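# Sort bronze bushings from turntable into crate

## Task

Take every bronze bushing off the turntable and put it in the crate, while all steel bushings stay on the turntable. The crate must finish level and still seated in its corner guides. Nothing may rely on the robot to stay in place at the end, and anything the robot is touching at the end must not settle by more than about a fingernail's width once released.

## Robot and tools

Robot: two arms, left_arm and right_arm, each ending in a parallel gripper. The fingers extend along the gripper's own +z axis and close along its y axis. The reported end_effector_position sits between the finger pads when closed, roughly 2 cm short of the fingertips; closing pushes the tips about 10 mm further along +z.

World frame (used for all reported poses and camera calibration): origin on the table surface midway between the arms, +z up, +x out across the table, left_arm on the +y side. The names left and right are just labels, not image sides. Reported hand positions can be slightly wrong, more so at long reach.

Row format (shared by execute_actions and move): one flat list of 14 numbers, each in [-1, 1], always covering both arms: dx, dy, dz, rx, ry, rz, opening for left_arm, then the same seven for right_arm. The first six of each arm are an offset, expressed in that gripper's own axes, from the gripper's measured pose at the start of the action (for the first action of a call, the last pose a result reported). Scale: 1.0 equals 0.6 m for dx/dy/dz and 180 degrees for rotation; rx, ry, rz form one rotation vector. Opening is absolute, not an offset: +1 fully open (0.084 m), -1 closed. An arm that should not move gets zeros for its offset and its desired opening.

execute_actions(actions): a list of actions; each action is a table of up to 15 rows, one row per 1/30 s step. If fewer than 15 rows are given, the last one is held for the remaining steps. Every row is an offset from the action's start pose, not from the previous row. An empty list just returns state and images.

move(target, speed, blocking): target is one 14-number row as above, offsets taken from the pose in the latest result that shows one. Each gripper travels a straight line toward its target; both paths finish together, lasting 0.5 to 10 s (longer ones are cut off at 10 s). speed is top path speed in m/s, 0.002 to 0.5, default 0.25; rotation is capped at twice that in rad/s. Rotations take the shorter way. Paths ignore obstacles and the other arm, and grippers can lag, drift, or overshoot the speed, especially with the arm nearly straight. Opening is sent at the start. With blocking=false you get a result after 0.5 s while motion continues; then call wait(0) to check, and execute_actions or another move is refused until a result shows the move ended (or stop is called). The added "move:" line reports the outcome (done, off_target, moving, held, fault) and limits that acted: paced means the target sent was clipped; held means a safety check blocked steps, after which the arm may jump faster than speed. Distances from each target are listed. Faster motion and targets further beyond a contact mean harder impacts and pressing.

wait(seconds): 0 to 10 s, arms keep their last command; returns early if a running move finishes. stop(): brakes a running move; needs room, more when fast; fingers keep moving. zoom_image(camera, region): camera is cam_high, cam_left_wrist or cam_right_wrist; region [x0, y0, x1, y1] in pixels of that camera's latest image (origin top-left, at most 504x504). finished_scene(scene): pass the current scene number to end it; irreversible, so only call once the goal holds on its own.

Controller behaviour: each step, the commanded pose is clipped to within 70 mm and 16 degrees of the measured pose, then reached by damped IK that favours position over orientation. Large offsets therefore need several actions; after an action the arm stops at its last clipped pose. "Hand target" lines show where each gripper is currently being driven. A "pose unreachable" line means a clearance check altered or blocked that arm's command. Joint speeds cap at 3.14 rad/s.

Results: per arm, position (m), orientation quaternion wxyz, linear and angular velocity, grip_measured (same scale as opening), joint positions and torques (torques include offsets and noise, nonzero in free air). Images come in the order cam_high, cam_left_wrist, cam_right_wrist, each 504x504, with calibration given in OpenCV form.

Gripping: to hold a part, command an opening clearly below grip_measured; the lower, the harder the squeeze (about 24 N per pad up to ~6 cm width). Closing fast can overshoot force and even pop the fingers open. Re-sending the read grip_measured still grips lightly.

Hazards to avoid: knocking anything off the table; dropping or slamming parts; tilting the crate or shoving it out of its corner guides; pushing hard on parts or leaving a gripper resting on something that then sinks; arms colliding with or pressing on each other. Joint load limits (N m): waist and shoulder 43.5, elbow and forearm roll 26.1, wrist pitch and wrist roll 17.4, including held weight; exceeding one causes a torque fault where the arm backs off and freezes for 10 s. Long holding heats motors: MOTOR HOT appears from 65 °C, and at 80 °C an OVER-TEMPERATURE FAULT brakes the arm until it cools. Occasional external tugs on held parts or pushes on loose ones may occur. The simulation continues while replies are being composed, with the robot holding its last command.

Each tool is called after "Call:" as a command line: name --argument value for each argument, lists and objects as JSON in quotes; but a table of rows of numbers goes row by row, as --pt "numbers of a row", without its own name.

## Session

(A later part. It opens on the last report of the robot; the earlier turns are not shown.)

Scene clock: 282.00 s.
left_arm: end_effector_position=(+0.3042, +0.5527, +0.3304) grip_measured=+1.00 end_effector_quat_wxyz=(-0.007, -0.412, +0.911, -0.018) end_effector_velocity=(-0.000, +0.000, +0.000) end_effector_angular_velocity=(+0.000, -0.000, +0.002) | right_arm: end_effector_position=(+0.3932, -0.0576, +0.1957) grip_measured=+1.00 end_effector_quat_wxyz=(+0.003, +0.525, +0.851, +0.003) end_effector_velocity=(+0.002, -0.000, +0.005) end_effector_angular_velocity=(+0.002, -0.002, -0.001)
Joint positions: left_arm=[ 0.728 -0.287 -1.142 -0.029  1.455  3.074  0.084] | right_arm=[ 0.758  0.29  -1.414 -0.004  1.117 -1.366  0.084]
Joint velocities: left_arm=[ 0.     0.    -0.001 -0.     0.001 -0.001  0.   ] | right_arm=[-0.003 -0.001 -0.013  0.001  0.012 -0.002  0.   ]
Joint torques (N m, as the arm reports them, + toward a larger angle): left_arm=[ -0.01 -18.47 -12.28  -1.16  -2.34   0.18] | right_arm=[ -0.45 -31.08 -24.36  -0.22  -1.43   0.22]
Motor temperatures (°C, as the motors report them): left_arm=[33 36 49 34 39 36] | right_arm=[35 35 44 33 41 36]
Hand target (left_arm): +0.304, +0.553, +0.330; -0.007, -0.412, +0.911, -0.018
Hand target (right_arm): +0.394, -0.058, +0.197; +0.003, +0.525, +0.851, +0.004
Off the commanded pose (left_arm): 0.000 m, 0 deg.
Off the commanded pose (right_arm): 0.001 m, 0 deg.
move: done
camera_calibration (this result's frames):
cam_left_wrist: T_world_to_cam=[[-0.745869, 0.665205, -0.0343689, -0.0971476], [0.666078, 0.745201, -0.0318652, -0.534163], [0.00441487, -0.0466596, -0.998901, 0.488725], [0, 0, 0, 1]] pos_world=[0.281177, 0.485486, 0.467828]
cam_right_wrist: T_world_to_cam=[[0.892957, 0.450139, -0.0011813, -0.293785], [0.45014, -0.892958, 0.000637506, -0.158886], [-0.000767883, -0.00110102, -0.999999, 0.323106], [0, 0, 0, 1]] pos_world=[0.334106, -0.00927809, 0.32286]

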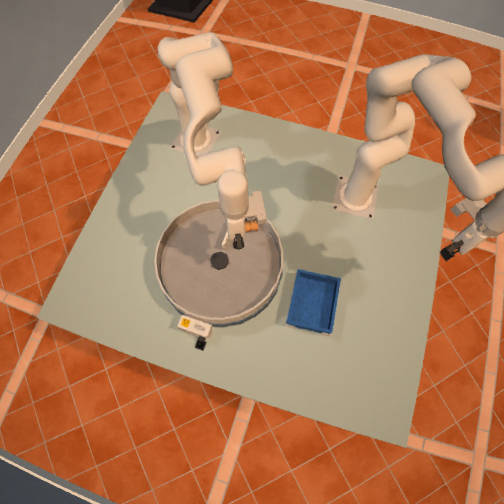

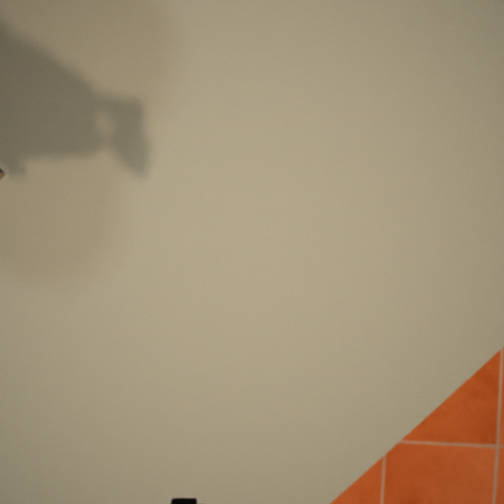

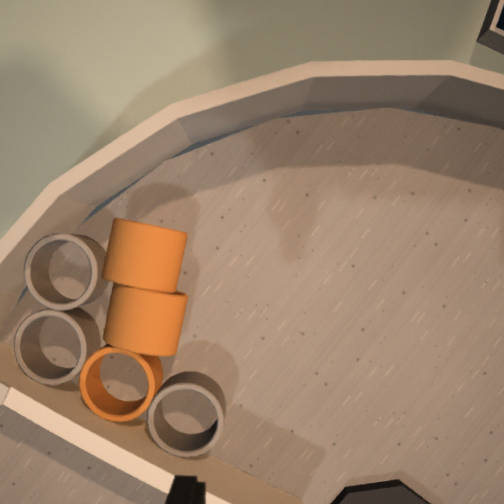

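Call:
move --target '[0,0,0,0,0,0,1,0.110,-0.1237,0.12,0,0,0,-1]' --speed 0.2

Call:
move --target '[0,0,0,0,0,0,1,0,0,0.043,0,0,0,-1]' --speed 0.04

Call:
move --target '[0,0,0,0,0,0,1,0,0.2,0.005,0,0,0,-1]' --speed 0.06

Scene clock: 298.93 s.
left_arm: end_effector_position=(+0.3042, +0.5527, +0.3304) grip_measured=+1.00 end_effector_quat_wxyz=(-0.007, -0.412, +0.911, -0.018) end_effector_velocity=(-0.000, +0.001, +0.000) end_effector_angular_velocity=(+0.000, -0.000, +0.002) | right_arm: end_effector_position=(+0.2982, -0.0321, +0.1236) grip_measured=-1.00 end_effector_quat_wxyz=(+0.003, +0.525, +0.851, +0.004) end_effector_velocity=(-0.003, +0.000, -0.003) end_effector_angular_velocity=(-0.001, +0.002, -0.001)
Joint positions: left_arm=[ 0.728 -0.287 -1.142 -0.029  1.455  3.074  0.084] | right_arm=[ 0.916  0.203 -1.077 -0.006  0.866 -1.205  0.   ]
Joint velocities: left_arm=[ 0.002 -0.    -0.001  0.     0.001 -0.    -0.   ] | right_arm=[ 0.005  0.001  0.009  0.    -0.008  0.005  0.   ]
Joint torques (N m, as the arm reports them, + toward a larger angle): left_arm=[  0.6  -18.7  -12.09  -1.12  -2.05   0.29] | right_arm=[ -0.59 -28.02 -23.07  -0.21  -1.28   0.27]
Motor temperatures (°C, as the motors report them): left_arm=[33 36 49 34 39 36] | right_arm=[35 35 47 33 41 36]
Hand target (left_arm): +0.304, +0.553, +0.330; -0.007, -0.412, +0.911, -0.018
Hand target (right_arm): +0.298, -0.032, +0.123; +0.003, +0.525, +0.851, +0.003
Off the commanded pose (left_arm): 0.000 m, 0 deg.
Off the commanded pose (right_arm): 0.001 m, 0 deg.
move: done
camera_calibration (this result's frames):
cam_left_wrist: T_world_to_cam=[[-0.745869, 0.665205, -0.0343689, -0.0971476], [0.666078, 0.745201, -0.0318652, -0.534163], [0.00441482, -0.0466597, -0.998901, 0.488725], [0, 0, 0, 1]] pos_world=[0.281177, 0.485486, 0.467828]
cam_right_wrist: T_world_to_cam=[[0.893073, 0.449912, -0.000438982, -0.220627], [0.449912, -0.893073, -0.000151034, -0.0931557], [-0.000459995, -0.000062619, -1, 0.250928], [0, 0, 0, 1]] pos_world=[0.239063, 0.0160837, 0.250817]

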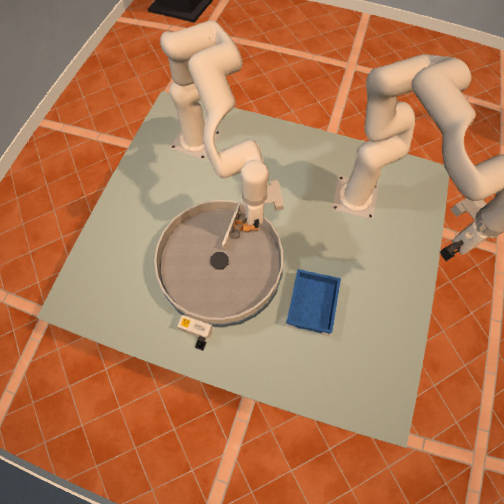

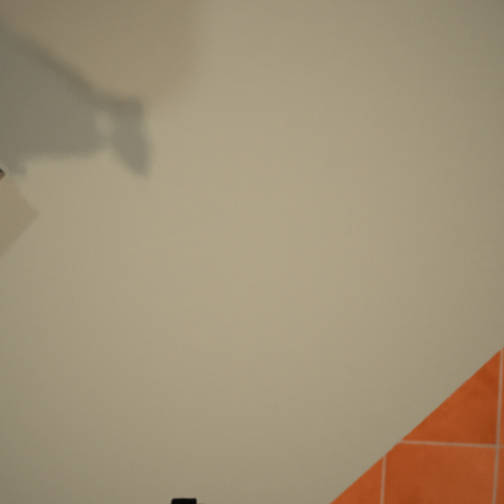

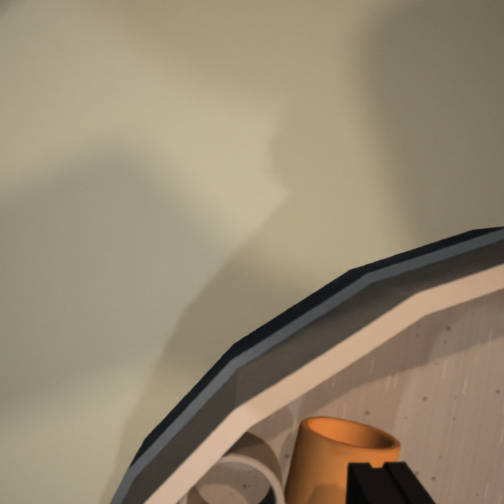

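Scene clock: 300.00 s.
left_arm: end_effector_position=(+0.3042, +0.5527, +0.3304) grip_measured=+1.00 end_effector_quat_wxyz=(-0.007, -0.412, +0.911, -0.018) end_effector_velocity=(+0.001, -0.001, -0.000) end_effector_angular_velocity=(-0.001, -0.001, -0.002) | right_arm: end_effector_position=(+0.3021, -0.0284, +0.1029) grip_measured=-1.00 end_effector_quat_wxyz=(+0.004, +0.525, +0.851, +0.011) end_effector_velocity=(+0.003, +0.002, -0.004) end_effector_angular_velocity=(-0.006, +0.002, +0.001)
Joint positions: left_arm=[ 0.728 -0.287 -1.142 -0.029  1.455  3.074  0.084] | right_arm=[ 0.916  0.245 -1.063 -0.006  0.795 -1.205  0.   ]
Joint velocities: left_arm=[-0.002  0.     0.001 -0.001 -0.001  0.     0.   ] | right_arm=[-0.001  0.021 -0.018 -0.003  0.003 -0.001  0.   ]
Joint torques (N m, as the arm reports them, + toward a larger angle): left_arm=[ -0.46 -19.47 -12.12  -1.04  -2.01  -0.02] | right_arm=[ 2.02 -9.96  0.68  1.05  4.43  0.35]
Motor temperatures (°C, as the motors report them): left_arm=[33 36 49 34 39 36] | right_arm=[35 35 47 33 41 36]
Hand target (left_arm): +0.304, +0.553, +0.330; -0.007, -0.412, +0.911, -0.018
Hand target (right_arm): +0.298, -0.032, +0.098; +0.003, +0.525, +0.851, +0.004
Off the commanded pose (left_arm): 0.000 m, 0 deg.
Off the commanded pose (right_arm): 0.007 m, 1 deg.
move: off_target (right_arm)
camera_calibration (this result's frames):
cam_left_wrist: T_world_to_cam=[[-0.745869, 0.665205, -0.0343688, -0.0971477], [0.666078, 0.745201, -0.0318654, -0.534163], [0.00441463, -0.0466598, -0.998901, 0.488725], [0, 0, 0, 1]] pos_world=[0.281177, 0.485486, 0.467828]
cam_right_wrist: T_world_to_cam=[[0.893004, 0.449825, 0.0141659, -0.22728], [0.449932, -0.893046, -0.0054094, -0.091039], [0.0102175, 0.0112043, -0.999885, 0.227331], [0, 0, 0, 1]] pos_world=[0.2416, 0.018387, 0.230032]

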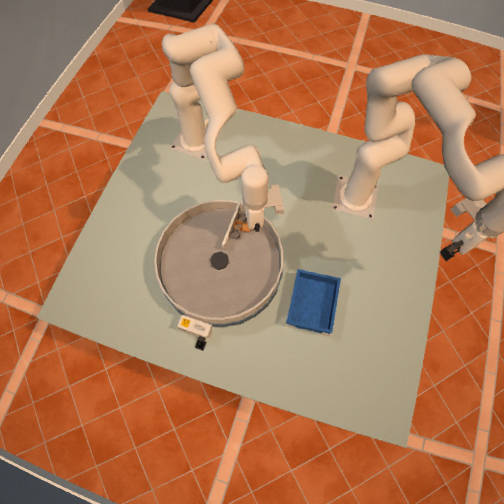

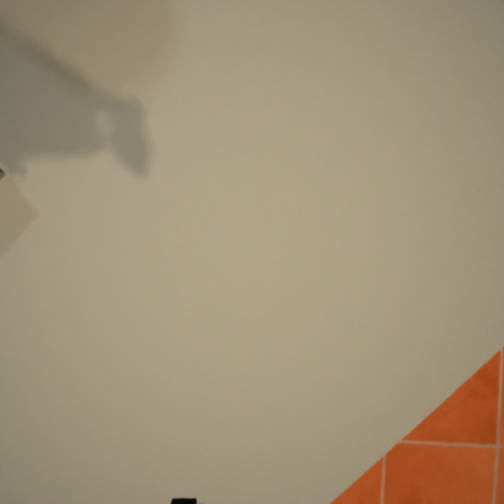

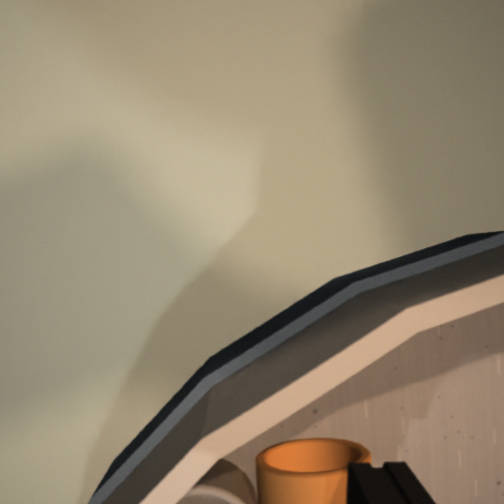

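Scene clock: 302.40 s.
left_arm: end_effector_position=(+0.3042, +0.5527, +0.3304) grip_measured=+1.00 end_effector_quat_wxyz=(-0.007, -0.412, +0.911, -0.018) end_effector_velocity=(+0.000, -0.000, -0.000) end_effector_angular_velocity=(+0.000, +0.000, -0.002) | right_arm: end_effector_position=(+0.4093, +0.0259, +0.1028) grip_measured=-1.00 end_effector_quat_wxyz=(+0.005, +0.525, +0.851, +0.011) end_effector_velocity=(+0.001, +0.001, -0.001) end_effector_angular_velocity=(-0.001, +0.001, -0.001)
Joint positions: left_arm=[ 0.728 -0.287 -1.142 -0.029  1.455  3.074  0.084] | right_arm=[ 0.847  0.609 -1.617 -0.004  0.984 -1.276  0.   ]
Joint velocities: left_arm=[-0.001  0.     0.     0.    -0.001  0.001 -0.   ] | right_arm=[-0.     0.006 -0.009 -0.     0.004  0.     0.   ]
Joint torques (N m, as the arm reports them, + toward a larger angle): left_arm=[ -0.01 -18.84 -12.24  -1.19  -2.28  -0.06] | right_arm=[ -0.55 -36.5  -23.86  -0.2   -1.37   0.18]
Motor temperatures (°C, as the motors report them): left_arm=[33 36 49 34 39 36] | right_arm=[35 35 47 33 41 36]
Hand target (left_arm): +0.304, +0.553, +0.330; -0.007, -0.412, +0.911, -0.018
Hand target (right_arm): +0.409, +0.026, +0.103; +0.005, +0.525, +0.851, +0.011
Off the commanded pose (left_arm): 0.000 m, 0 deg.
Off the commanded pose (right_arm): 0.000 m, 0 deg.
move: done
camera_calibration (this result's frames):
cam_left_wrist: T_world_to_cam=[[-0.745869, 0.665205, -0.0343688, -0.0971479], [0.666078, 0.745201, -0.0318654, -0.534163], [0.00441465, -0.0466597, -0.998901, 0.488725], [0, 0, 0, 1]] pos_world=[0.281177, 0.485486, 0.467828]
cam_right_wrist: T_world_to_cam=[[0.89301, 0.449806, 0.0144023, -0.347385], [0.449914, -0.893056, -0.00525713, -0.090844], [0.0104974, 0.0111745, -0.999882, 0.225398], [0, 0, 0, 1]] pos_world=[0.348724, 0.0726084, 0.229898]

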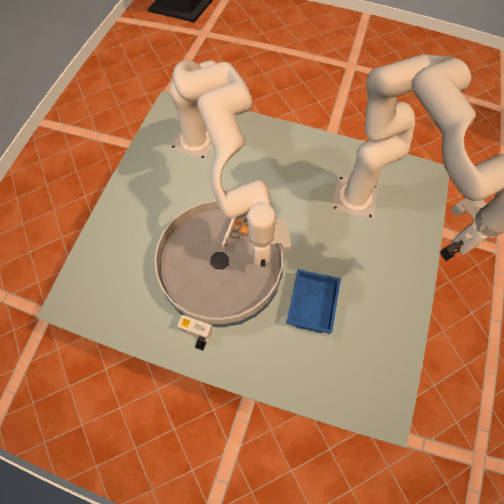

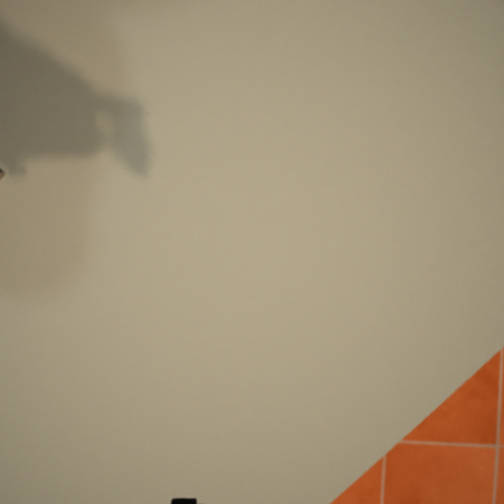

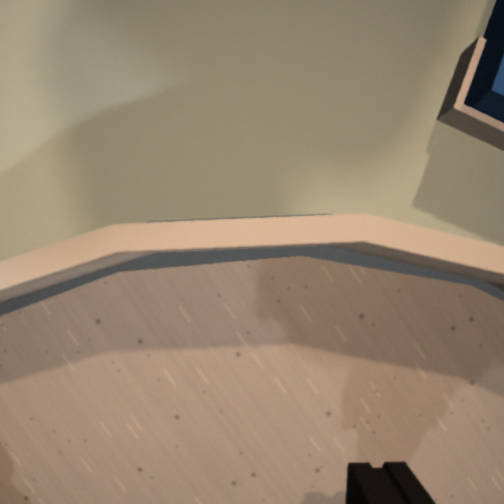

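Call:
move --target '[0,0,0,0,0,0,1,-0.113,-0.0868,-0.155,0.0046,-0.0017,0,1]' --speed 0.25

Scene clock: 308.43 s.
left_arm: end_effector_position=(+0.3042, +0.5527, +0.3304) grip_measured=+1.00 end_effector_quat_wxyz=(-0.007, -0.412, +0.911, -0.018) end_effector_velocity=(-0.000, -0.000, -0.001) end_effector_angular_velocity=(-0.002, +0.001, +0.000) | right_arm: end_effector_position=(+0.3914, -0.0593, +0.1934) grip_measured=+1.00 end_effector_quat_wxyz=(+0.003, +0.525, +0.851, +0.003) end_effector_velocity=(+0.002, -0.000, +0.006) end_effector_angular_velocity=(+0.006, -0.008, -0.001)
Joint positions: left_arm=[ 0.728 -0.287 -1.142 -0.029  1.455  3.074  0.084] | right_arm=[ 0.757  0.283 -1.398 -0.004  1.108 -1.366  0.084]
Joint velocities: left_arm=[ 0.     0.     0.002 -0.     0.     0.    -0.   ] | right_arm=[-0.002 -0.009 -0.002 -0.001  0.001 -0.001  0.   ]
Joint torques (N m, as the arm reports them, + toward a larger angle): left_arm=[ -0.14 -18.7  -12.5   -1.65  -2.3    0.25] | right_arm=[ -0.58 -30.87 -24.33  -0.41  -1.34   0.14]
Motor temperatures (°C, as the motors report them): left_arm=[33 36 49 34 39 36] | right_arm=[35 36 47 33 41 36]
Hand target (left_arm): +0.304, +0.553, +0.330; -0.007, -0.412, +0.911, -0.018
Hand target (right_arm): +0.392, -0.059, +0.194; +0.003, +0.525, +0.851, +0.004
Off the commanded pose (left_arm): 0.000 m, 0 deg.
Off the commanded pose (right_arm): 0.001 m, 0 deg.
move: done
camera_calibration (this result's frames):
cam_left_wrist: T_world_to_cam=[[-0.745869, 0.665205, -0.0343688, -0.0971477], [0.666078, 0.745201, -0.0318653, -0.534163], [0.00441467, -0.0466596, -0.998901, 0.488725], [0, 0, 0, 1]] pos_world=[0.281177, 0.485486, 0.467828]
cam_right_wrist: T_world_to_cam=[[0.89302, 0.450015, -0.0013299, -0.291366], [0.450016, -0.89302, 0.000569329, -0.159572], [-0.000931421, -0.0011069, -0.999999, 0.320888], [0, 0, 0, 1]] pos_world=[0.332305, -0.0110264, 0.320591]

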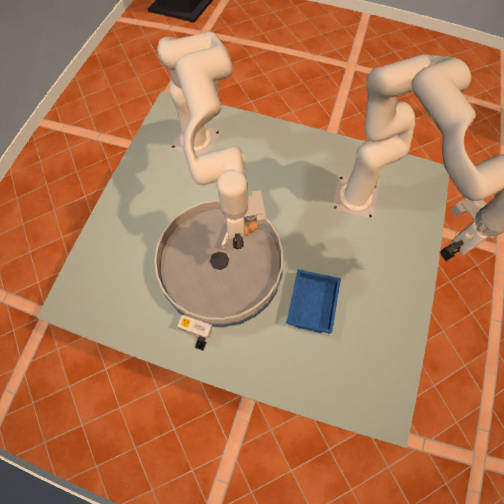

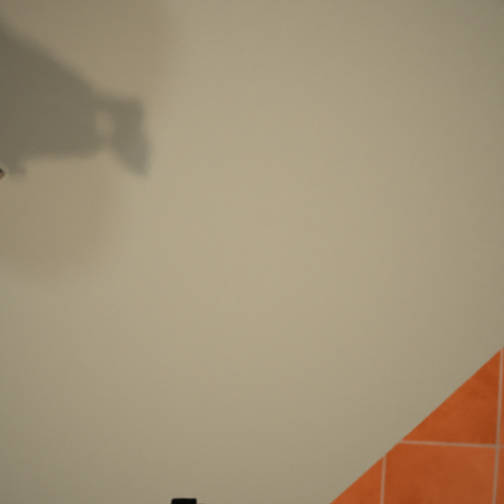

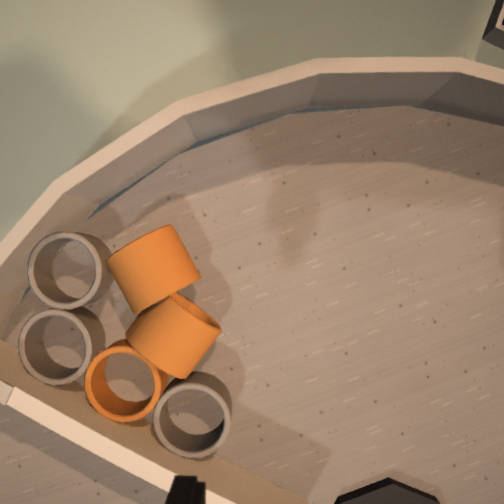

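Call:
move --target '[0,0,0,0,0,0,1,0.1022,-0.1195,0.122,0,0,-0.144,0.05]' --speed 0.2

Call:
move --target '[0,0,0,0,0,0,1,0,0,0.067,0,0,0,0.05]' --speed 0.04

Scene clock: 327.43 s.
left_arm: end_effector_position=(+0.3042, +0.5527, +0.3304) grip_measured=+1.00 end_effector_quat_wxyz=(-0.007, -0.412, +0.911, -0.018) end_effector_velocity=(+0.000, -0.000, +0.000) end_effector_angular_velocity=(+0.000, -0.001, -0.001) | right_arm: end_effector_position=(+0.3005, -0.0369, +0.1200) grip_measured=+0.04 end_effector_quat_wxyz=(+0.004, +0.321, +0.947, +0.003) end_effector_velocity=(-0.001, -0.000, -0.002) end_effector_angular_velocity=(-0.000, -0.001, +0.010)
Joint positions: left_arm=[ 0.728 -0.287 -1.142 -0.029  1.455  3.074  0.084] | right_arm=[ 0.906  0.204 -1.066 -0.006  0.855 -1.667  0.046]
Joint velocities: left_arm=[-0.    -0.    -0.    -0.    -0.     0.001  0.   ] | right_arm=[ 0.002 -0.001  0.006 -0.001 -0.006 -0.007  0.   ]
Joint torques (N m, as the arm reports them, + toward a larger angle): left_arm=[ -0.51 -18.18 -11.95  -1.22  -2.14   0.14] | right_arm=[ -0.61 -27.8  -22.67  -0.3   -1.32   0.1 ]
Motor temperatures (°C, as the motors report them): left_arm=[33 36 49 34 39 36] | right_arm=[35 36 48 33 41 36]
Hand target (left_arm): +0.304, +0.553, +0.330; -0.007, -0.412, +0.911, -0.018
Hand target (right_arm): +0.300, -0.037, +0.120; +0.003, +0.321, +0.947, +0.002
Off the commanded pose (left_arm): 0.000 m, 0 deg.
Off the commanded pose (right_arm): 0.001 m, 0 deg.
move: done
camera_calibration (this result's frames):
cam_left_wrist: T_world_to_cam=[[-0.745869, 0.665205, -0.0343688, -0.0971477], [0.666078, 0.745201, -0.0318654, -0.534163], [0.00441465, -0.0466597, -0.998901, 0.488725], [0, 0, 0, 1]] pos_world=[0.281177, 0.485486, 0.467828]
cam_right_wrist: T_world_to_cam=[[0.60708, 0.794638, -0.00228461, -0.12167], [0.79464, -0.60707, 0.00371489, -0.191969], [0.00156508, -0.00407067, -0.99999, 0.24655], [0, 0, 0, 1]] pos_world=[0.226023, -0.0188514, 0.246983]

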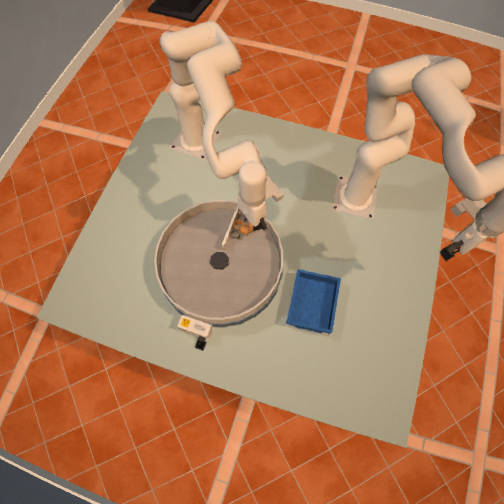

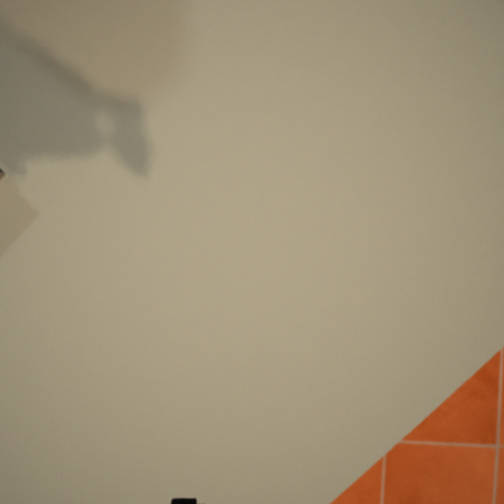

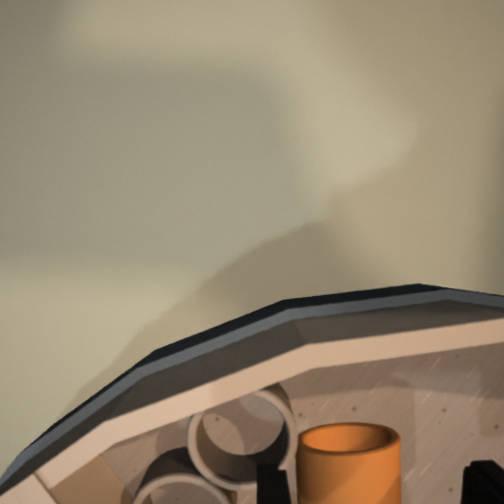

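Scene clock: 328.90 s.
left_arm: end_effector_position=(+0.3042, +0.5527, +0.3304) grip_measured=+1.00 end_effector_quat_wxyz=(-0.007, -0.412, +0.911, -0.018) end_effector_velocity=(-0.000, -0.000, -0.001) end_effector_angular_velocity=(-0.001, +0.001, +0.001) | right_arm: end_effector_position=(+0.3050, -0.0319, +0.0853) grip_measured=+0.03 end_effector_quat_wxyz=(+0.007, +0.321, +0.947, +0.010) end_effector_velocity=(+0.001, -0.000, -0.003) end_effector_angular_velocity=(-0.002, +0.003, -0.004)
Joint positions: left_arm=[ 0.728 -0.287 -1.142 -0.029  1.455  3.074  0.084] | right_arm=[ 0.906  0.275 -1.047 -0.006  0.748 -1.666  0.045]
Joint velocities: left_arm=[ 0.001  0.     0.001 -0.     0.    -0.    -0.   ] | right_arm=[-0.002  0.008 -0.004  0.001 -0.001  0.001  0.   ]
Joint torques (N m, as the arm reports them, + toward a larger angle): left_arm=[  0.45 -18.89 -12.53  -1.27  -2.15   0.28] | right_arm=[  1.97 -10.22   2.98   0.6    4.49   0.28]
Motor temperatures (°C, as the motors report them): left_arm=[33 36 49 34 39 36] | right_arm=[35 36 48 33 41 36]
Hand target (left_arm): +0.304, +0.553, +0.330; -0.007, -0.412, +0.911, -0.018
Hand target (right_arm): +0.301, -0.037, +0.080; +0.003, +0.321, +0.947, +0.003
Off the commanded pose (left_arm): 0.000 m, 0 deg.
Off the commanded pose (right_arm): 0.008 m, 1 deg.
move: off_target (right_arm)
camera_calibration (this result's frames):
cam_left_wrist: T_world_to_cam=[[-0.745869, 0.665205, -0.0343688, -0.0971477], [0.666078, 0.745201, -0.0318653, -0.534163], [0.00441471, -0.0466596, -0.998901, 0.488725], [0, 0, 0, 1]] pos_world=[0.281177, 0.485486, 0.467828]
cam_right_wrist: T_world_to_cam=[[0.606957, 0.794615, 0.0137681, -0.129734], [0.794638, -0.607062, 0.00505756, -0.192538], [0.0123769, 0.00787096, -0.999892, 0.208957], [0, 0, 0, 1]] pos_world=[0.229155, -0.0154382, 0.211694]

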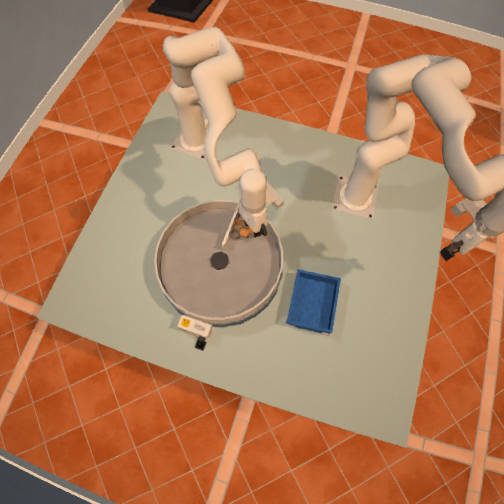

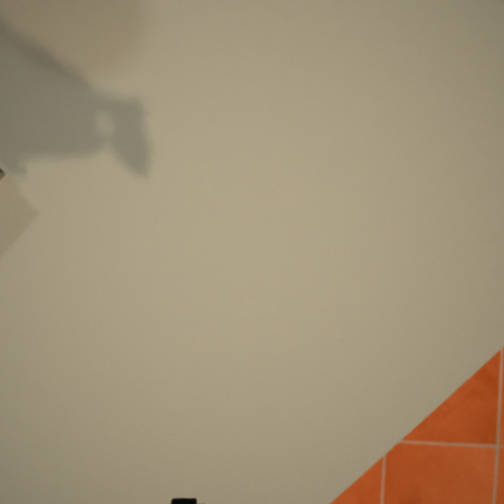

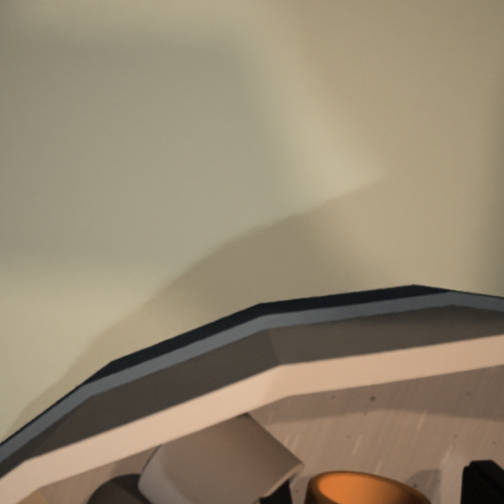

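Steel got tipped, but still on the turntable. Close and lift.

Call:
execute_actions --actions '[[[0,0,0,0,0,0,1,0,0,0,0,0,0,-1]],[[0,0,0,0,0,0,1,0,0,0,0,0,0,-1]],[[0,0,0,0,0,0,1,0,0,-0.05,0,0,0,-1]]]'

Scene clock: 334.83 s.
left_arm: end_effector_position=(+0.3042, +0.5527, +0.3304) grip_measured=+1.00 end_effector_quat_wxyz=(-0.007, -0.412, +0.911, -0.018) end_effector_velocity=(-0.000, +0.000, -0.000) end_effector_angular_velocity=(+0.000, +0.002, -0.000) | right_arm: end_effector_position=(+0.3022, -0.0344, +0.1113) grip_measured=-0.44 end_effector_quat_wxyz=(+0.004, +0.321, +0.947, +0.005) end_effector_velocity=(+0.003, +0.001, +0.005) end_effector_angular_velocity=(+0.005, -0.009, +0.003)
Joint positions: left_arm=[ 0.728 -0.287 -1.142 -0.029  1.455  3.074  0.084] | right_arm=[ 0.907  0.223 -1.064 -0.005  0.827 -1.666  0.025]
Joint velocities: left_arm=[ 0.    -0.     0.001  0.001  0.     0.001  0.   ] | right_arm=[-0.002 -0.005 -0.007 -0.005  0.002 -0.002  0.   ]
Joint torques (N m, as the arm reports them, + toward a larger angle): left_arm=[  0.21 -18.84 -12.3   -1.31  -2.09  -0.04] | right_arm=[ -0.76 -28.31 -23.05  -0.33  -1.55   0.25]
Motor temperatures (°C, as the motors report them): left_arm=[33 36 49 34 39 36] | right_arm=[35 35 46 33 42 36]
Hand target (left_arm): +0.304, +0.553, +0.330; -0.007, -0.412, +0.911, -0.018
Hand target (right_arm): +0.304, -0.034, +0.113; +0.006, +0.321, +0.947, +0.007
Off the commanded pose (left_arm): 0.000 m, 0 deg.
Off the commanded pose (right_arm): 0.002 m, 0 deg.
camera_calibration (this result's frames):
cam_left_wrist: T_world_to_cam=[[-0.745869, 0.665206, -0.0343687, -0.0971481], [0.666078, 0.745201, -0.0318653, -0.534163], [0.0044146, -0.0466596, -0.998901, 0.488725], [0, 0, 0, 1]] pos_world=[0.281177, 0.485486, 0.467828]
cam_right_wrist: T_world_to_cam=[[0.606659, 0.794956, 0.00325416, -0.125168], [0.794946, -0.606667, 0.00386266, -0.191816], [0.00504483, 0.000243569, -0.999987, 0.236987], [0, 0, 0, 1]] pos_world=[0.227222, -0.0169227, 0.238132]

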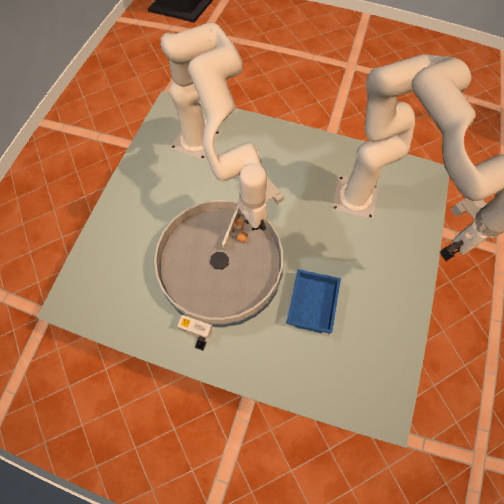

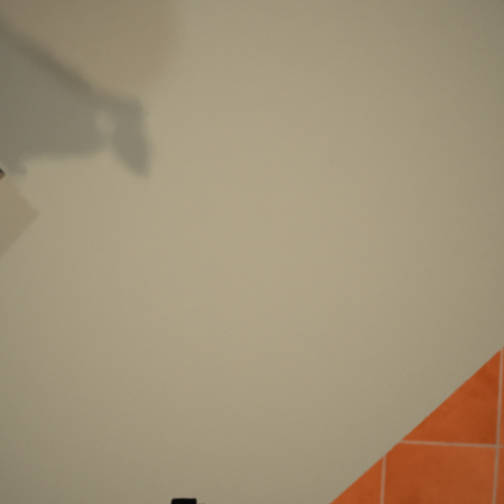

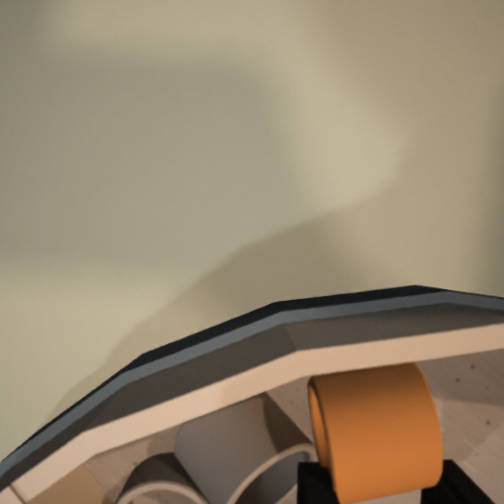

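Call:
move --target '[0,0,0,0,0,0,1,0,0,-0.2,0,0,0,-1]' --speed 0.2

Call:
move --target '[0,0,0,0,0,0,1,0.073,0.5545,0,0,0,0,-1]' --speed 0.25

Scene clock: 343.30 s.
left_arm: end_effector_position=(+0.3042, +0.5527, +0.3304) grip_measured=+1.00 end_effector_quat_wxyz=(-0.007, -0.412, +0.911, -0.018) end_effector_velocity=(+0.000, -0.000, +0.000) end_effector_angular_velocity=(+0.001, -0.000, -0.001) | right_arm: end_effector_position=(+0.3008, -0.0353, +0.2302) grip_measured=-0.44 end_effector_quat_wxyz=(+0.004, +0.321, +0.947, +0.004) end_effector_velocity=(+0.001, +0.001, +0.007) end_effector_angular_velocity=(+0.004, -0.006, -0.000)
Joint positions: left_arm=[ 0.728 -0.287 -1.142 -0.029  1.455  3.074  0.084] | right_arm=[ 0.908  0.079 -1.239 -0.004  1.149 -1.667  0.025]
Joint velocities: left_arm=[-0.002 -0.    -0.001  0.     0.    -0.001 -0.   ] | right_arm=[ 0.    -0.004 -0.013 -0.002  0.009  0.001 -0.   ]
Joint torques (N m, as the arm reports them, + toward a larger angle): left_arm=[  0.58 -19.25 -12.32  -1.46  -2.3    0.05] | right_arm=[ -0.75 -26.66 -24.66  -0.3   -1.53   0.11]
Motor temperatures (°C, as the motors report them): left_arm=[33 36 49 34 39 36] | right_arm=[35 36 47 33 42 36]
Hand target (left_arm): +0.304, +0.553, +0.330; -0.007, -0.412, +0.911, -0.018
Hand target (right_arm): +0.301, -0.035, +0.231; +0.005, +0.321, +0.947, +0.005
Off the commanded pose (left_arm): 0.000 m, 0 deg.
Off the commanded pose (right_arm): 0.001 m, 0 deg.
move: done
camera_calibration (this result's frames):
cam_left_wrist: T_world_to_cam=[[-0.745869, 0.665206, -0.0343687, -0.0971481], [0.666078, 0.745201, -0.0318653, -0.534163], [0.00441458, -0.0466596, -0.998901, 0.488725], [0, 0, 0, 1]] pos_world=[0.281177, 0.485486, 0.467828]
cam_right_wrist: T_world_to_cam=[[0.606816, 0.794841, 0.00151438, -0.123586], [0.794832, -0.606817, 0.00380401, -0.191716], [0.00394253, -0.00110465, -0.999992, 0.356094], [0, 0, 0, 1]] pos_world=[0.225972, -0.0177121, 0.357008]

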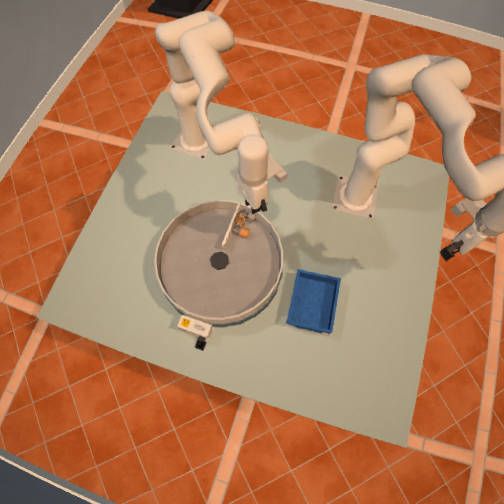

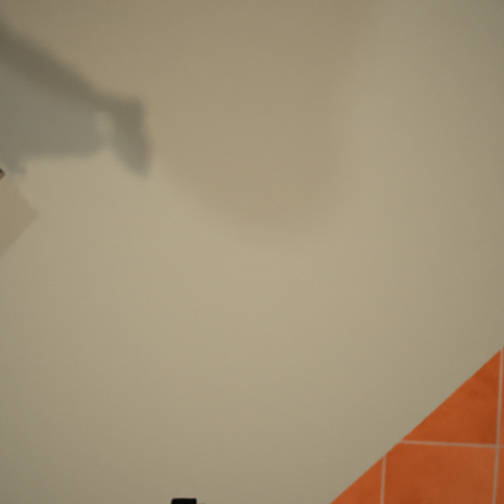

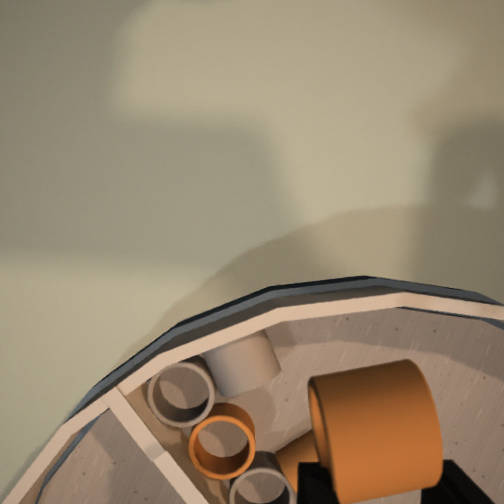

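Scene clock: 345.37 s.
left_arm: end_effector_position=(+0.3042, +0.5527, +0.3304) grip_measured=+1.00 end_effector_quat_wxyz=(-0.007, -0.412, +0.911, -0.018) end_effector_velocity=(+0.000, +0.000, +0.000) end_effector_angular_velocity=(+0.000, +0.000, +0.000) | right_arm: end_effector_position=(+0.4671, +0.2553, +0.2341) grip_measured=-0.44 end_effector_quat_wxyz=(+0.097, +0.306, +0.907, +0.273) end_effector_velocity=(+0.001, +0.001, -0.004) end_effector_angular_velocity=(+0.003, -0.001, -0.001)
Joint positions: left_arm=[ 0.728 -0.287 -1.142 -0.029  1.455  3.074  0.084] | right_arm=[ 1.001  1.153 -2.695 -0.006  0.954 -1.576  0.025]
Joint velocities: left_arm=[-0. -0. -0.  0. -0. -0.  0.] | right_arm=[-0.     0.006  0.001  0.    -0.01   0.001 -0.   ]
Joint torques (N m, as the arm reports them, + toward a larger angle): left_arm=[ -0.1  -18.14 -12.33  -1.19  -2.07   0.05] | right_arm=[ -0.76 -44.64 -25.65  -0.28  -2.14   0.3 ]
Motor temperatures (°C, as the motors report them): left_arm=[33 36 49 34 39 36] | right_arm=[35 36 47 33 42 36]
Hand target (left_arm): +0.304, +0.553, +0.330; -0.007, -0.412, +0.911, -0.018
Hand target (right_arm): +0.467, +0.255, +0.234; +0.097, +0.306, +0.907, +0.273
Off the commanded pose (left_arm): 0.000 m, 0 deg.
Off the commanded pose (right_arm): 0.001 m, 33 deg; orientation clipped at the last step of the last action.
elbow stopped short (right arm): the move would have taken joint 3 (elbow) straighter than the controller allows; a more bent joint 3 avoids this.
move: off_target (right_arm); limits=paced
camera_calibration (this result's frames):
cam_left_wrist: T_world_to_cam=[[-0.745869, 0.665206, -0.0343686, -0.0971481], [0.666078, 0.745201, -0.0318652, -0.534163], [0.0044146, -0.0466595, -0.998901, 0.488725], [0, 0, 0, 1]] pos_world=[0.281177, 0.485486, 0.467828]
cam_right_wrist: T_world_to_cam=[[0.504905, 0.667925, 0.546761, -0.503119], [0.794515, -0.607191, 0.00805219, -0.148306], [0.337366, 0.430344, -0.83725, 0.0557062], [0, 0, 0, 1]] pos_world=[0.353065, 0.222023, 0.32292]

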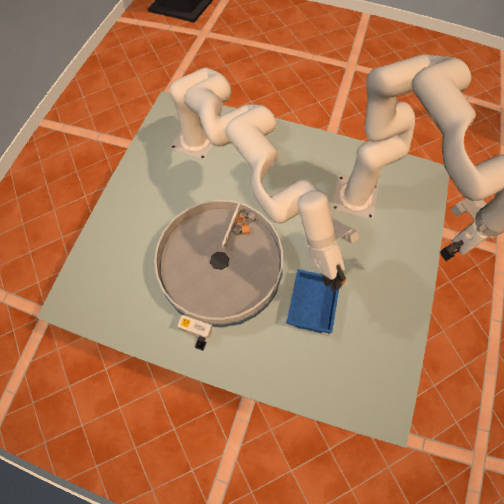

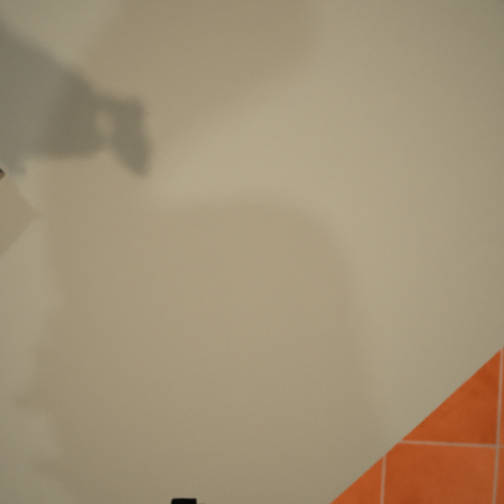

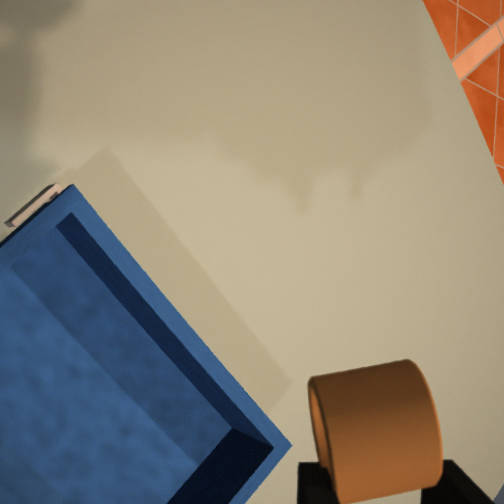

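Call:
move --target '[0,0,0,0,0,0,1,0.0073,-0.1797,0.1485,0,0,0,-1]' --speed 0.15

Scene clock: 359.03 s.
left_arm: end_effector_position=(+0.3042, +0.5527, +0.3304) grip_measured=+1.00 end_effector_quat_wxyz=(-0.007, -0.412, +0.911, -0.018) end_effector_velocity=(-0.000, +0.000, +0.000) end_effector_angular_velocity=(+0.000, +0.000, +0.000) | right_arm: end_effector_position=(+0.4399, +0.2251, +0.1012) grip_measured=-0.44 end_effector_quat_wxyz=(+0.097, +0.306, +0.907, +0.274) end_effector_velocity=(-0.002, -0.003, -0.010) end_effector_angular_velocity=(-0.010, +0.006, +0.001)
Joint positions: left_arm=[ 0.728 -0.287 -1.142 -0.029  1.455  3.074  0.084] | right_arm=[ 1.004  0.921 -1.894 -0.016  0.384 -1.561  0.025]
Joint velocities: left_arm=[ 0.  0. -0.  0.  0. -0. -0.] | right_arm=[ 0.     0.005  0.013 -0.002 -0.007  0.001 -0.   ]
Joint torques (N m, as the arm reports them, + toward a larger angle): left_arm=[  0.48 -18.52 -12.2   -0.96  -2.07   0.28] | right_arm=[ -0.62 -42.08 -24.9   -0.18  -2.24   0.25]
Motor temperatures (°C, as the motors report them): left_arm=[33 36 49 34 39 36] | right_arm=[35 38 49 33 42 36]
Hand target (left_arm): +0.304, +0.553, +0.330; -0.007, -0.412, +0.911, -0.018
Hand target (right_arm): +0.440, +0.225, +0.100; +0.097, +0.306, +0.907, +0.273
Off the commanded pose (left_arm): 0.000 m, 0 deg.
Off the commanded pose (right_arm): 0.001 m, 0 deg.
move: done
camera_calibration (this result's frames):
cam_left_wrist: T_world_to_cam=[[-0.745869, 0.665206, -0.0343686, -0.0971482], [0.666078, 0.745201, -0.0318653, -0.534163], [0.00441449, -0.0466595, -0.998901, 0.488725], [0, 0, 0, 1]] pos_world=[0.281177, 0.485486, 0.467828]
cam_right_wrist: T_world_to_cam=[[0.504251, 0.667455, 0.547937, -0.396362], [0.794744, -0.606894, 0.0078917, -0.144173], [0.337807, 0.43149, -0.836483, -0.0339102], [0, 0, 0, 1]] pos_world=[0.325901, 0.191688, 0.189954]

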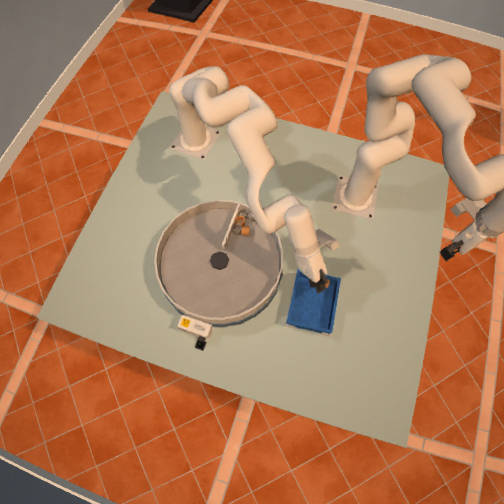

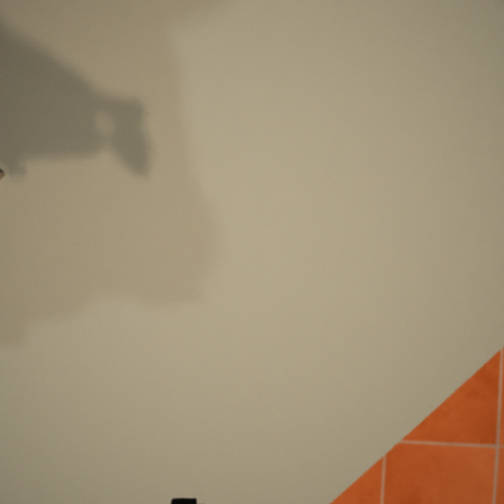

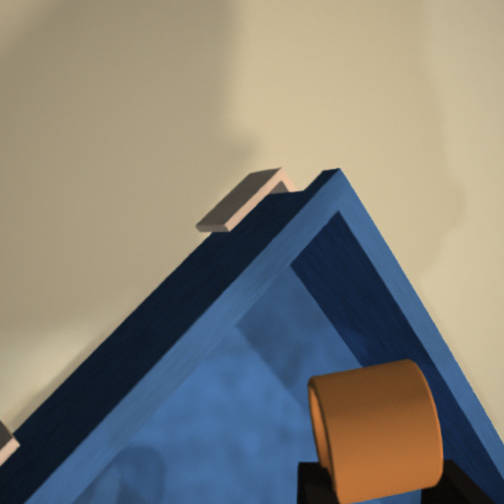

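Over the crate; release, then return to viewing pose.

Call:
execute_actions --actions '[[[0,0,0,0,0,0,1,0,0,0,0,0,0,1]],[[0,0,0,0,0,0,1,0,0,0,0,0,0,1]]]'

Scene clock: 362.33 s.
left_arm: end_effector_position=(+0.3042, +0.5527, +0.3304) grip_measured=+1.00 end_effector_quat_wxyz=(-0.007, -0.412, +0.911, -0.018) end_effector_velocity=(-0.000, -0.000, -0.001) end_effector_angular_velocity=(-0.001, +0.001, -0.001) | right_arm: end_effector_position=(+0.4399, +0.2251, +0.1012) grip_measured=+1.00 end_effector_quat_wxyz=(+0.097, +0.306, +0.907, +0.274) end_effector_velocity=(-0.000, -0.000, -0.000) end_effector_angular_velocity=(-0.001, +0.000, +0.000)
Joint positions: left_arm=[ 0.728 -0.287 -1.142 -0.029  1.455  3.074  0.084] | right_arm=[ 1.004  0.921 -1.894 -0.016  0.384 -1.561  0.084]
Joint velocities: left_arm=[-0.    -0.     0.001 -0.    -0.     0.     0.   ] | right_arm=[ 0.    -0.     0.001 -0.001  0.     0.     0.   ]
Joint torques (N m, as the arm reports them, + toward a larger angle): left_arm=[  0.26 -18.55 -12.27  -1.11  -2.13   0.21] | right_arm=[ -0.76 -42.03 -24.6   -0.25  -2.03   0.31]
Motor temperatures (°C, as the motors report them): left_arm=[33 36 50 34 39 36] | right_arm=[35 38 49 33 42 36]
Hand target (left_arm): +0.304, +0.553, +0.330; -0.007, -0.412, +0.911, -0.018
Hand target (right_arm): +0.440, +0.225, +0.101; +0.097, +0.306, +0.907, +0.274
Off the commanded pose (left_arm): 0.000 m, 0 deg.
Off the commanded pose (right_arm): 0.000 m, 0 deg.
camera_calibration (this result's frames):
cam_left_wrist: T_world_to_cam=[[-0.745869, 0.665206, -0.0343684, -0.0971483], [0.666078, 0.745201, -0.0318653, -0.534163], [0.00441437, -0.0466594, -0.998901, 0.488725], [0, 0, 0, 1]] pos_world=[0.281177, 0.485486, 0.467828]
cam_right_wrist: T_world_to_cam=[[0.504254, 0.667457, 0.547931, -0.396357], [0.794743, -0.606895, 0.0078904, -0.144172], [0.337803, 0.431486, -0.836486, -0.0339116], [0, 0, 0, 1]] pos_world=[0.3259, 0.191686, 0.189947]

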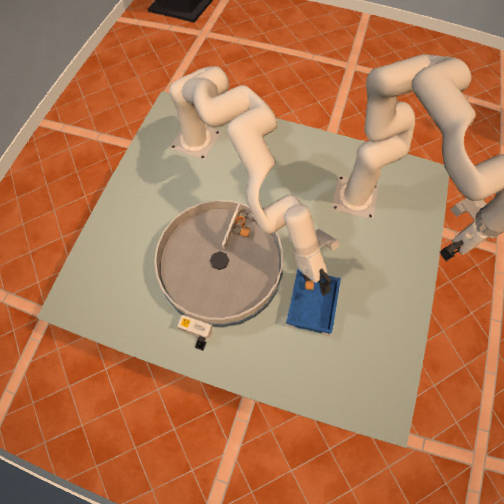

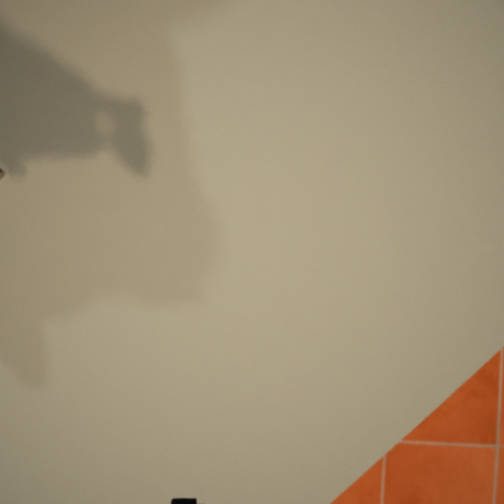

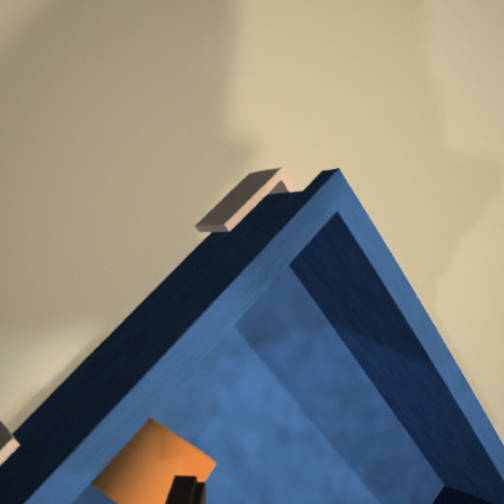

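Call:
move --target '[0,0,0,0,0,0,1,-0.194,-0.267,-0.374,0.187,0.003,0,1]' --speed 0.25

Scene clock: 371.87 s.
left_arm: end_effector_position=(+0.3042, +0.5527, +0.3304) grip_measured=+1.00 end_effector_quat_wxyz=(-0.007, -0.412, +0.911, -0.018) end_effector_velocity=(+0.001, -0.001, -0.000) end_effector_angular_velocity=(-0.001, +0.001, -0.002) | right_arm: end_effector_position=(+0.3752, -0.0498, +0.1993) grip_measured=+1.00 end_effector_quat_wxyz=(+0.001, +0.320, +0.947, +0.000) end_effector_velocity=(+0.001, -0.001, +0.003) end_effector_angular_velocity=(+0.003, -0.003, -0.000)
Joint positions: left_arm=[ 0.728 -0.287 -1.142 -0.029  1.455  3.074  0.084] | right_arm=[ 0.789  0.26  -1.386 -0.001  1.124 -1.79   0.084]
Joint velocities: left_arm=[-0.002  0.     0.001 -0.001  0.001 -0.001 -0.   ] | right_arm=[-0.002 -0.006 -0.     0.     0.003 -0.002 -0.   ]
Joint torques (N m, as the arm reports them, + toward a larger angle): left_arm=[  0.79 -18.71 -12.17  -1.2   -2.21  -0.1 ] | right_arm=[ -0.72 -30.26 -24.36  -0.33  -1.24   0.32]
Motor temperatures (°C, as the motors report them): left_arm=[33 36 50 34 39 36] | right_arm=[35 38 49 33 42 36]
Hand target (left_arm): +0.304, +0.553, +0.330; -0.007, -0.412, +0.911, -0.018
Hand target (right_arm): +0.375, -0.050, +0.200; +0.001, +0.320, +0.947, +0.001
Off the commanded pose (left_arm): 0.000 m, 0 deg.
Off the commanded pose (right_arm): 0.001 m, 0 deg.
move: done
camera_calibration (this result's frames):
cam_left_wrist: T_world_to_cam=[[-0.745869, 0.665206, -0.0343685, -0.0971484], [0.666078, 0.745201, -0.0318655, -0.534163], [0.00441434, -0.0466596, -0.998901, 0.488725], [0, 0, 0, 1]] pos_world=[0.281177, 0.485486, 0.467828]
cam_right_wrist: T_world_to_cam=[[0.605364, 0.795906, -0.00821686, -0.154677], [0.795932, -0.605386, -0.000117076, -0.259075], [-0.00506755, -0.00646919, -0.999966, 0.328019], [0, 0, 0, 1]] pos_world=[0.301504, -0.0316093, 0.326707]

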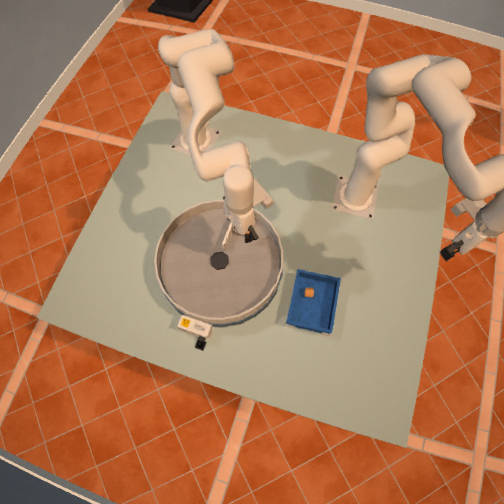

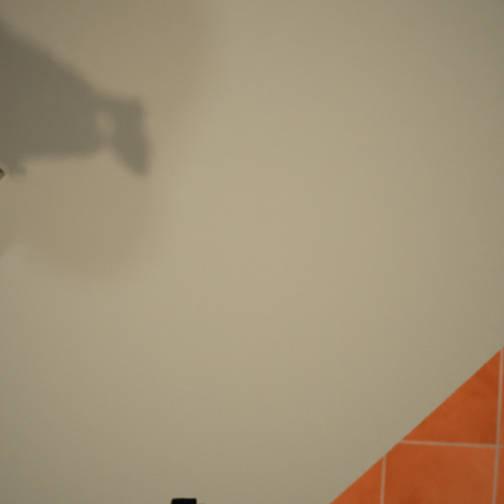

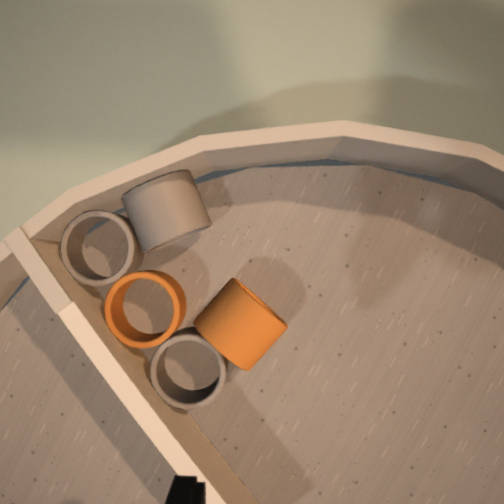

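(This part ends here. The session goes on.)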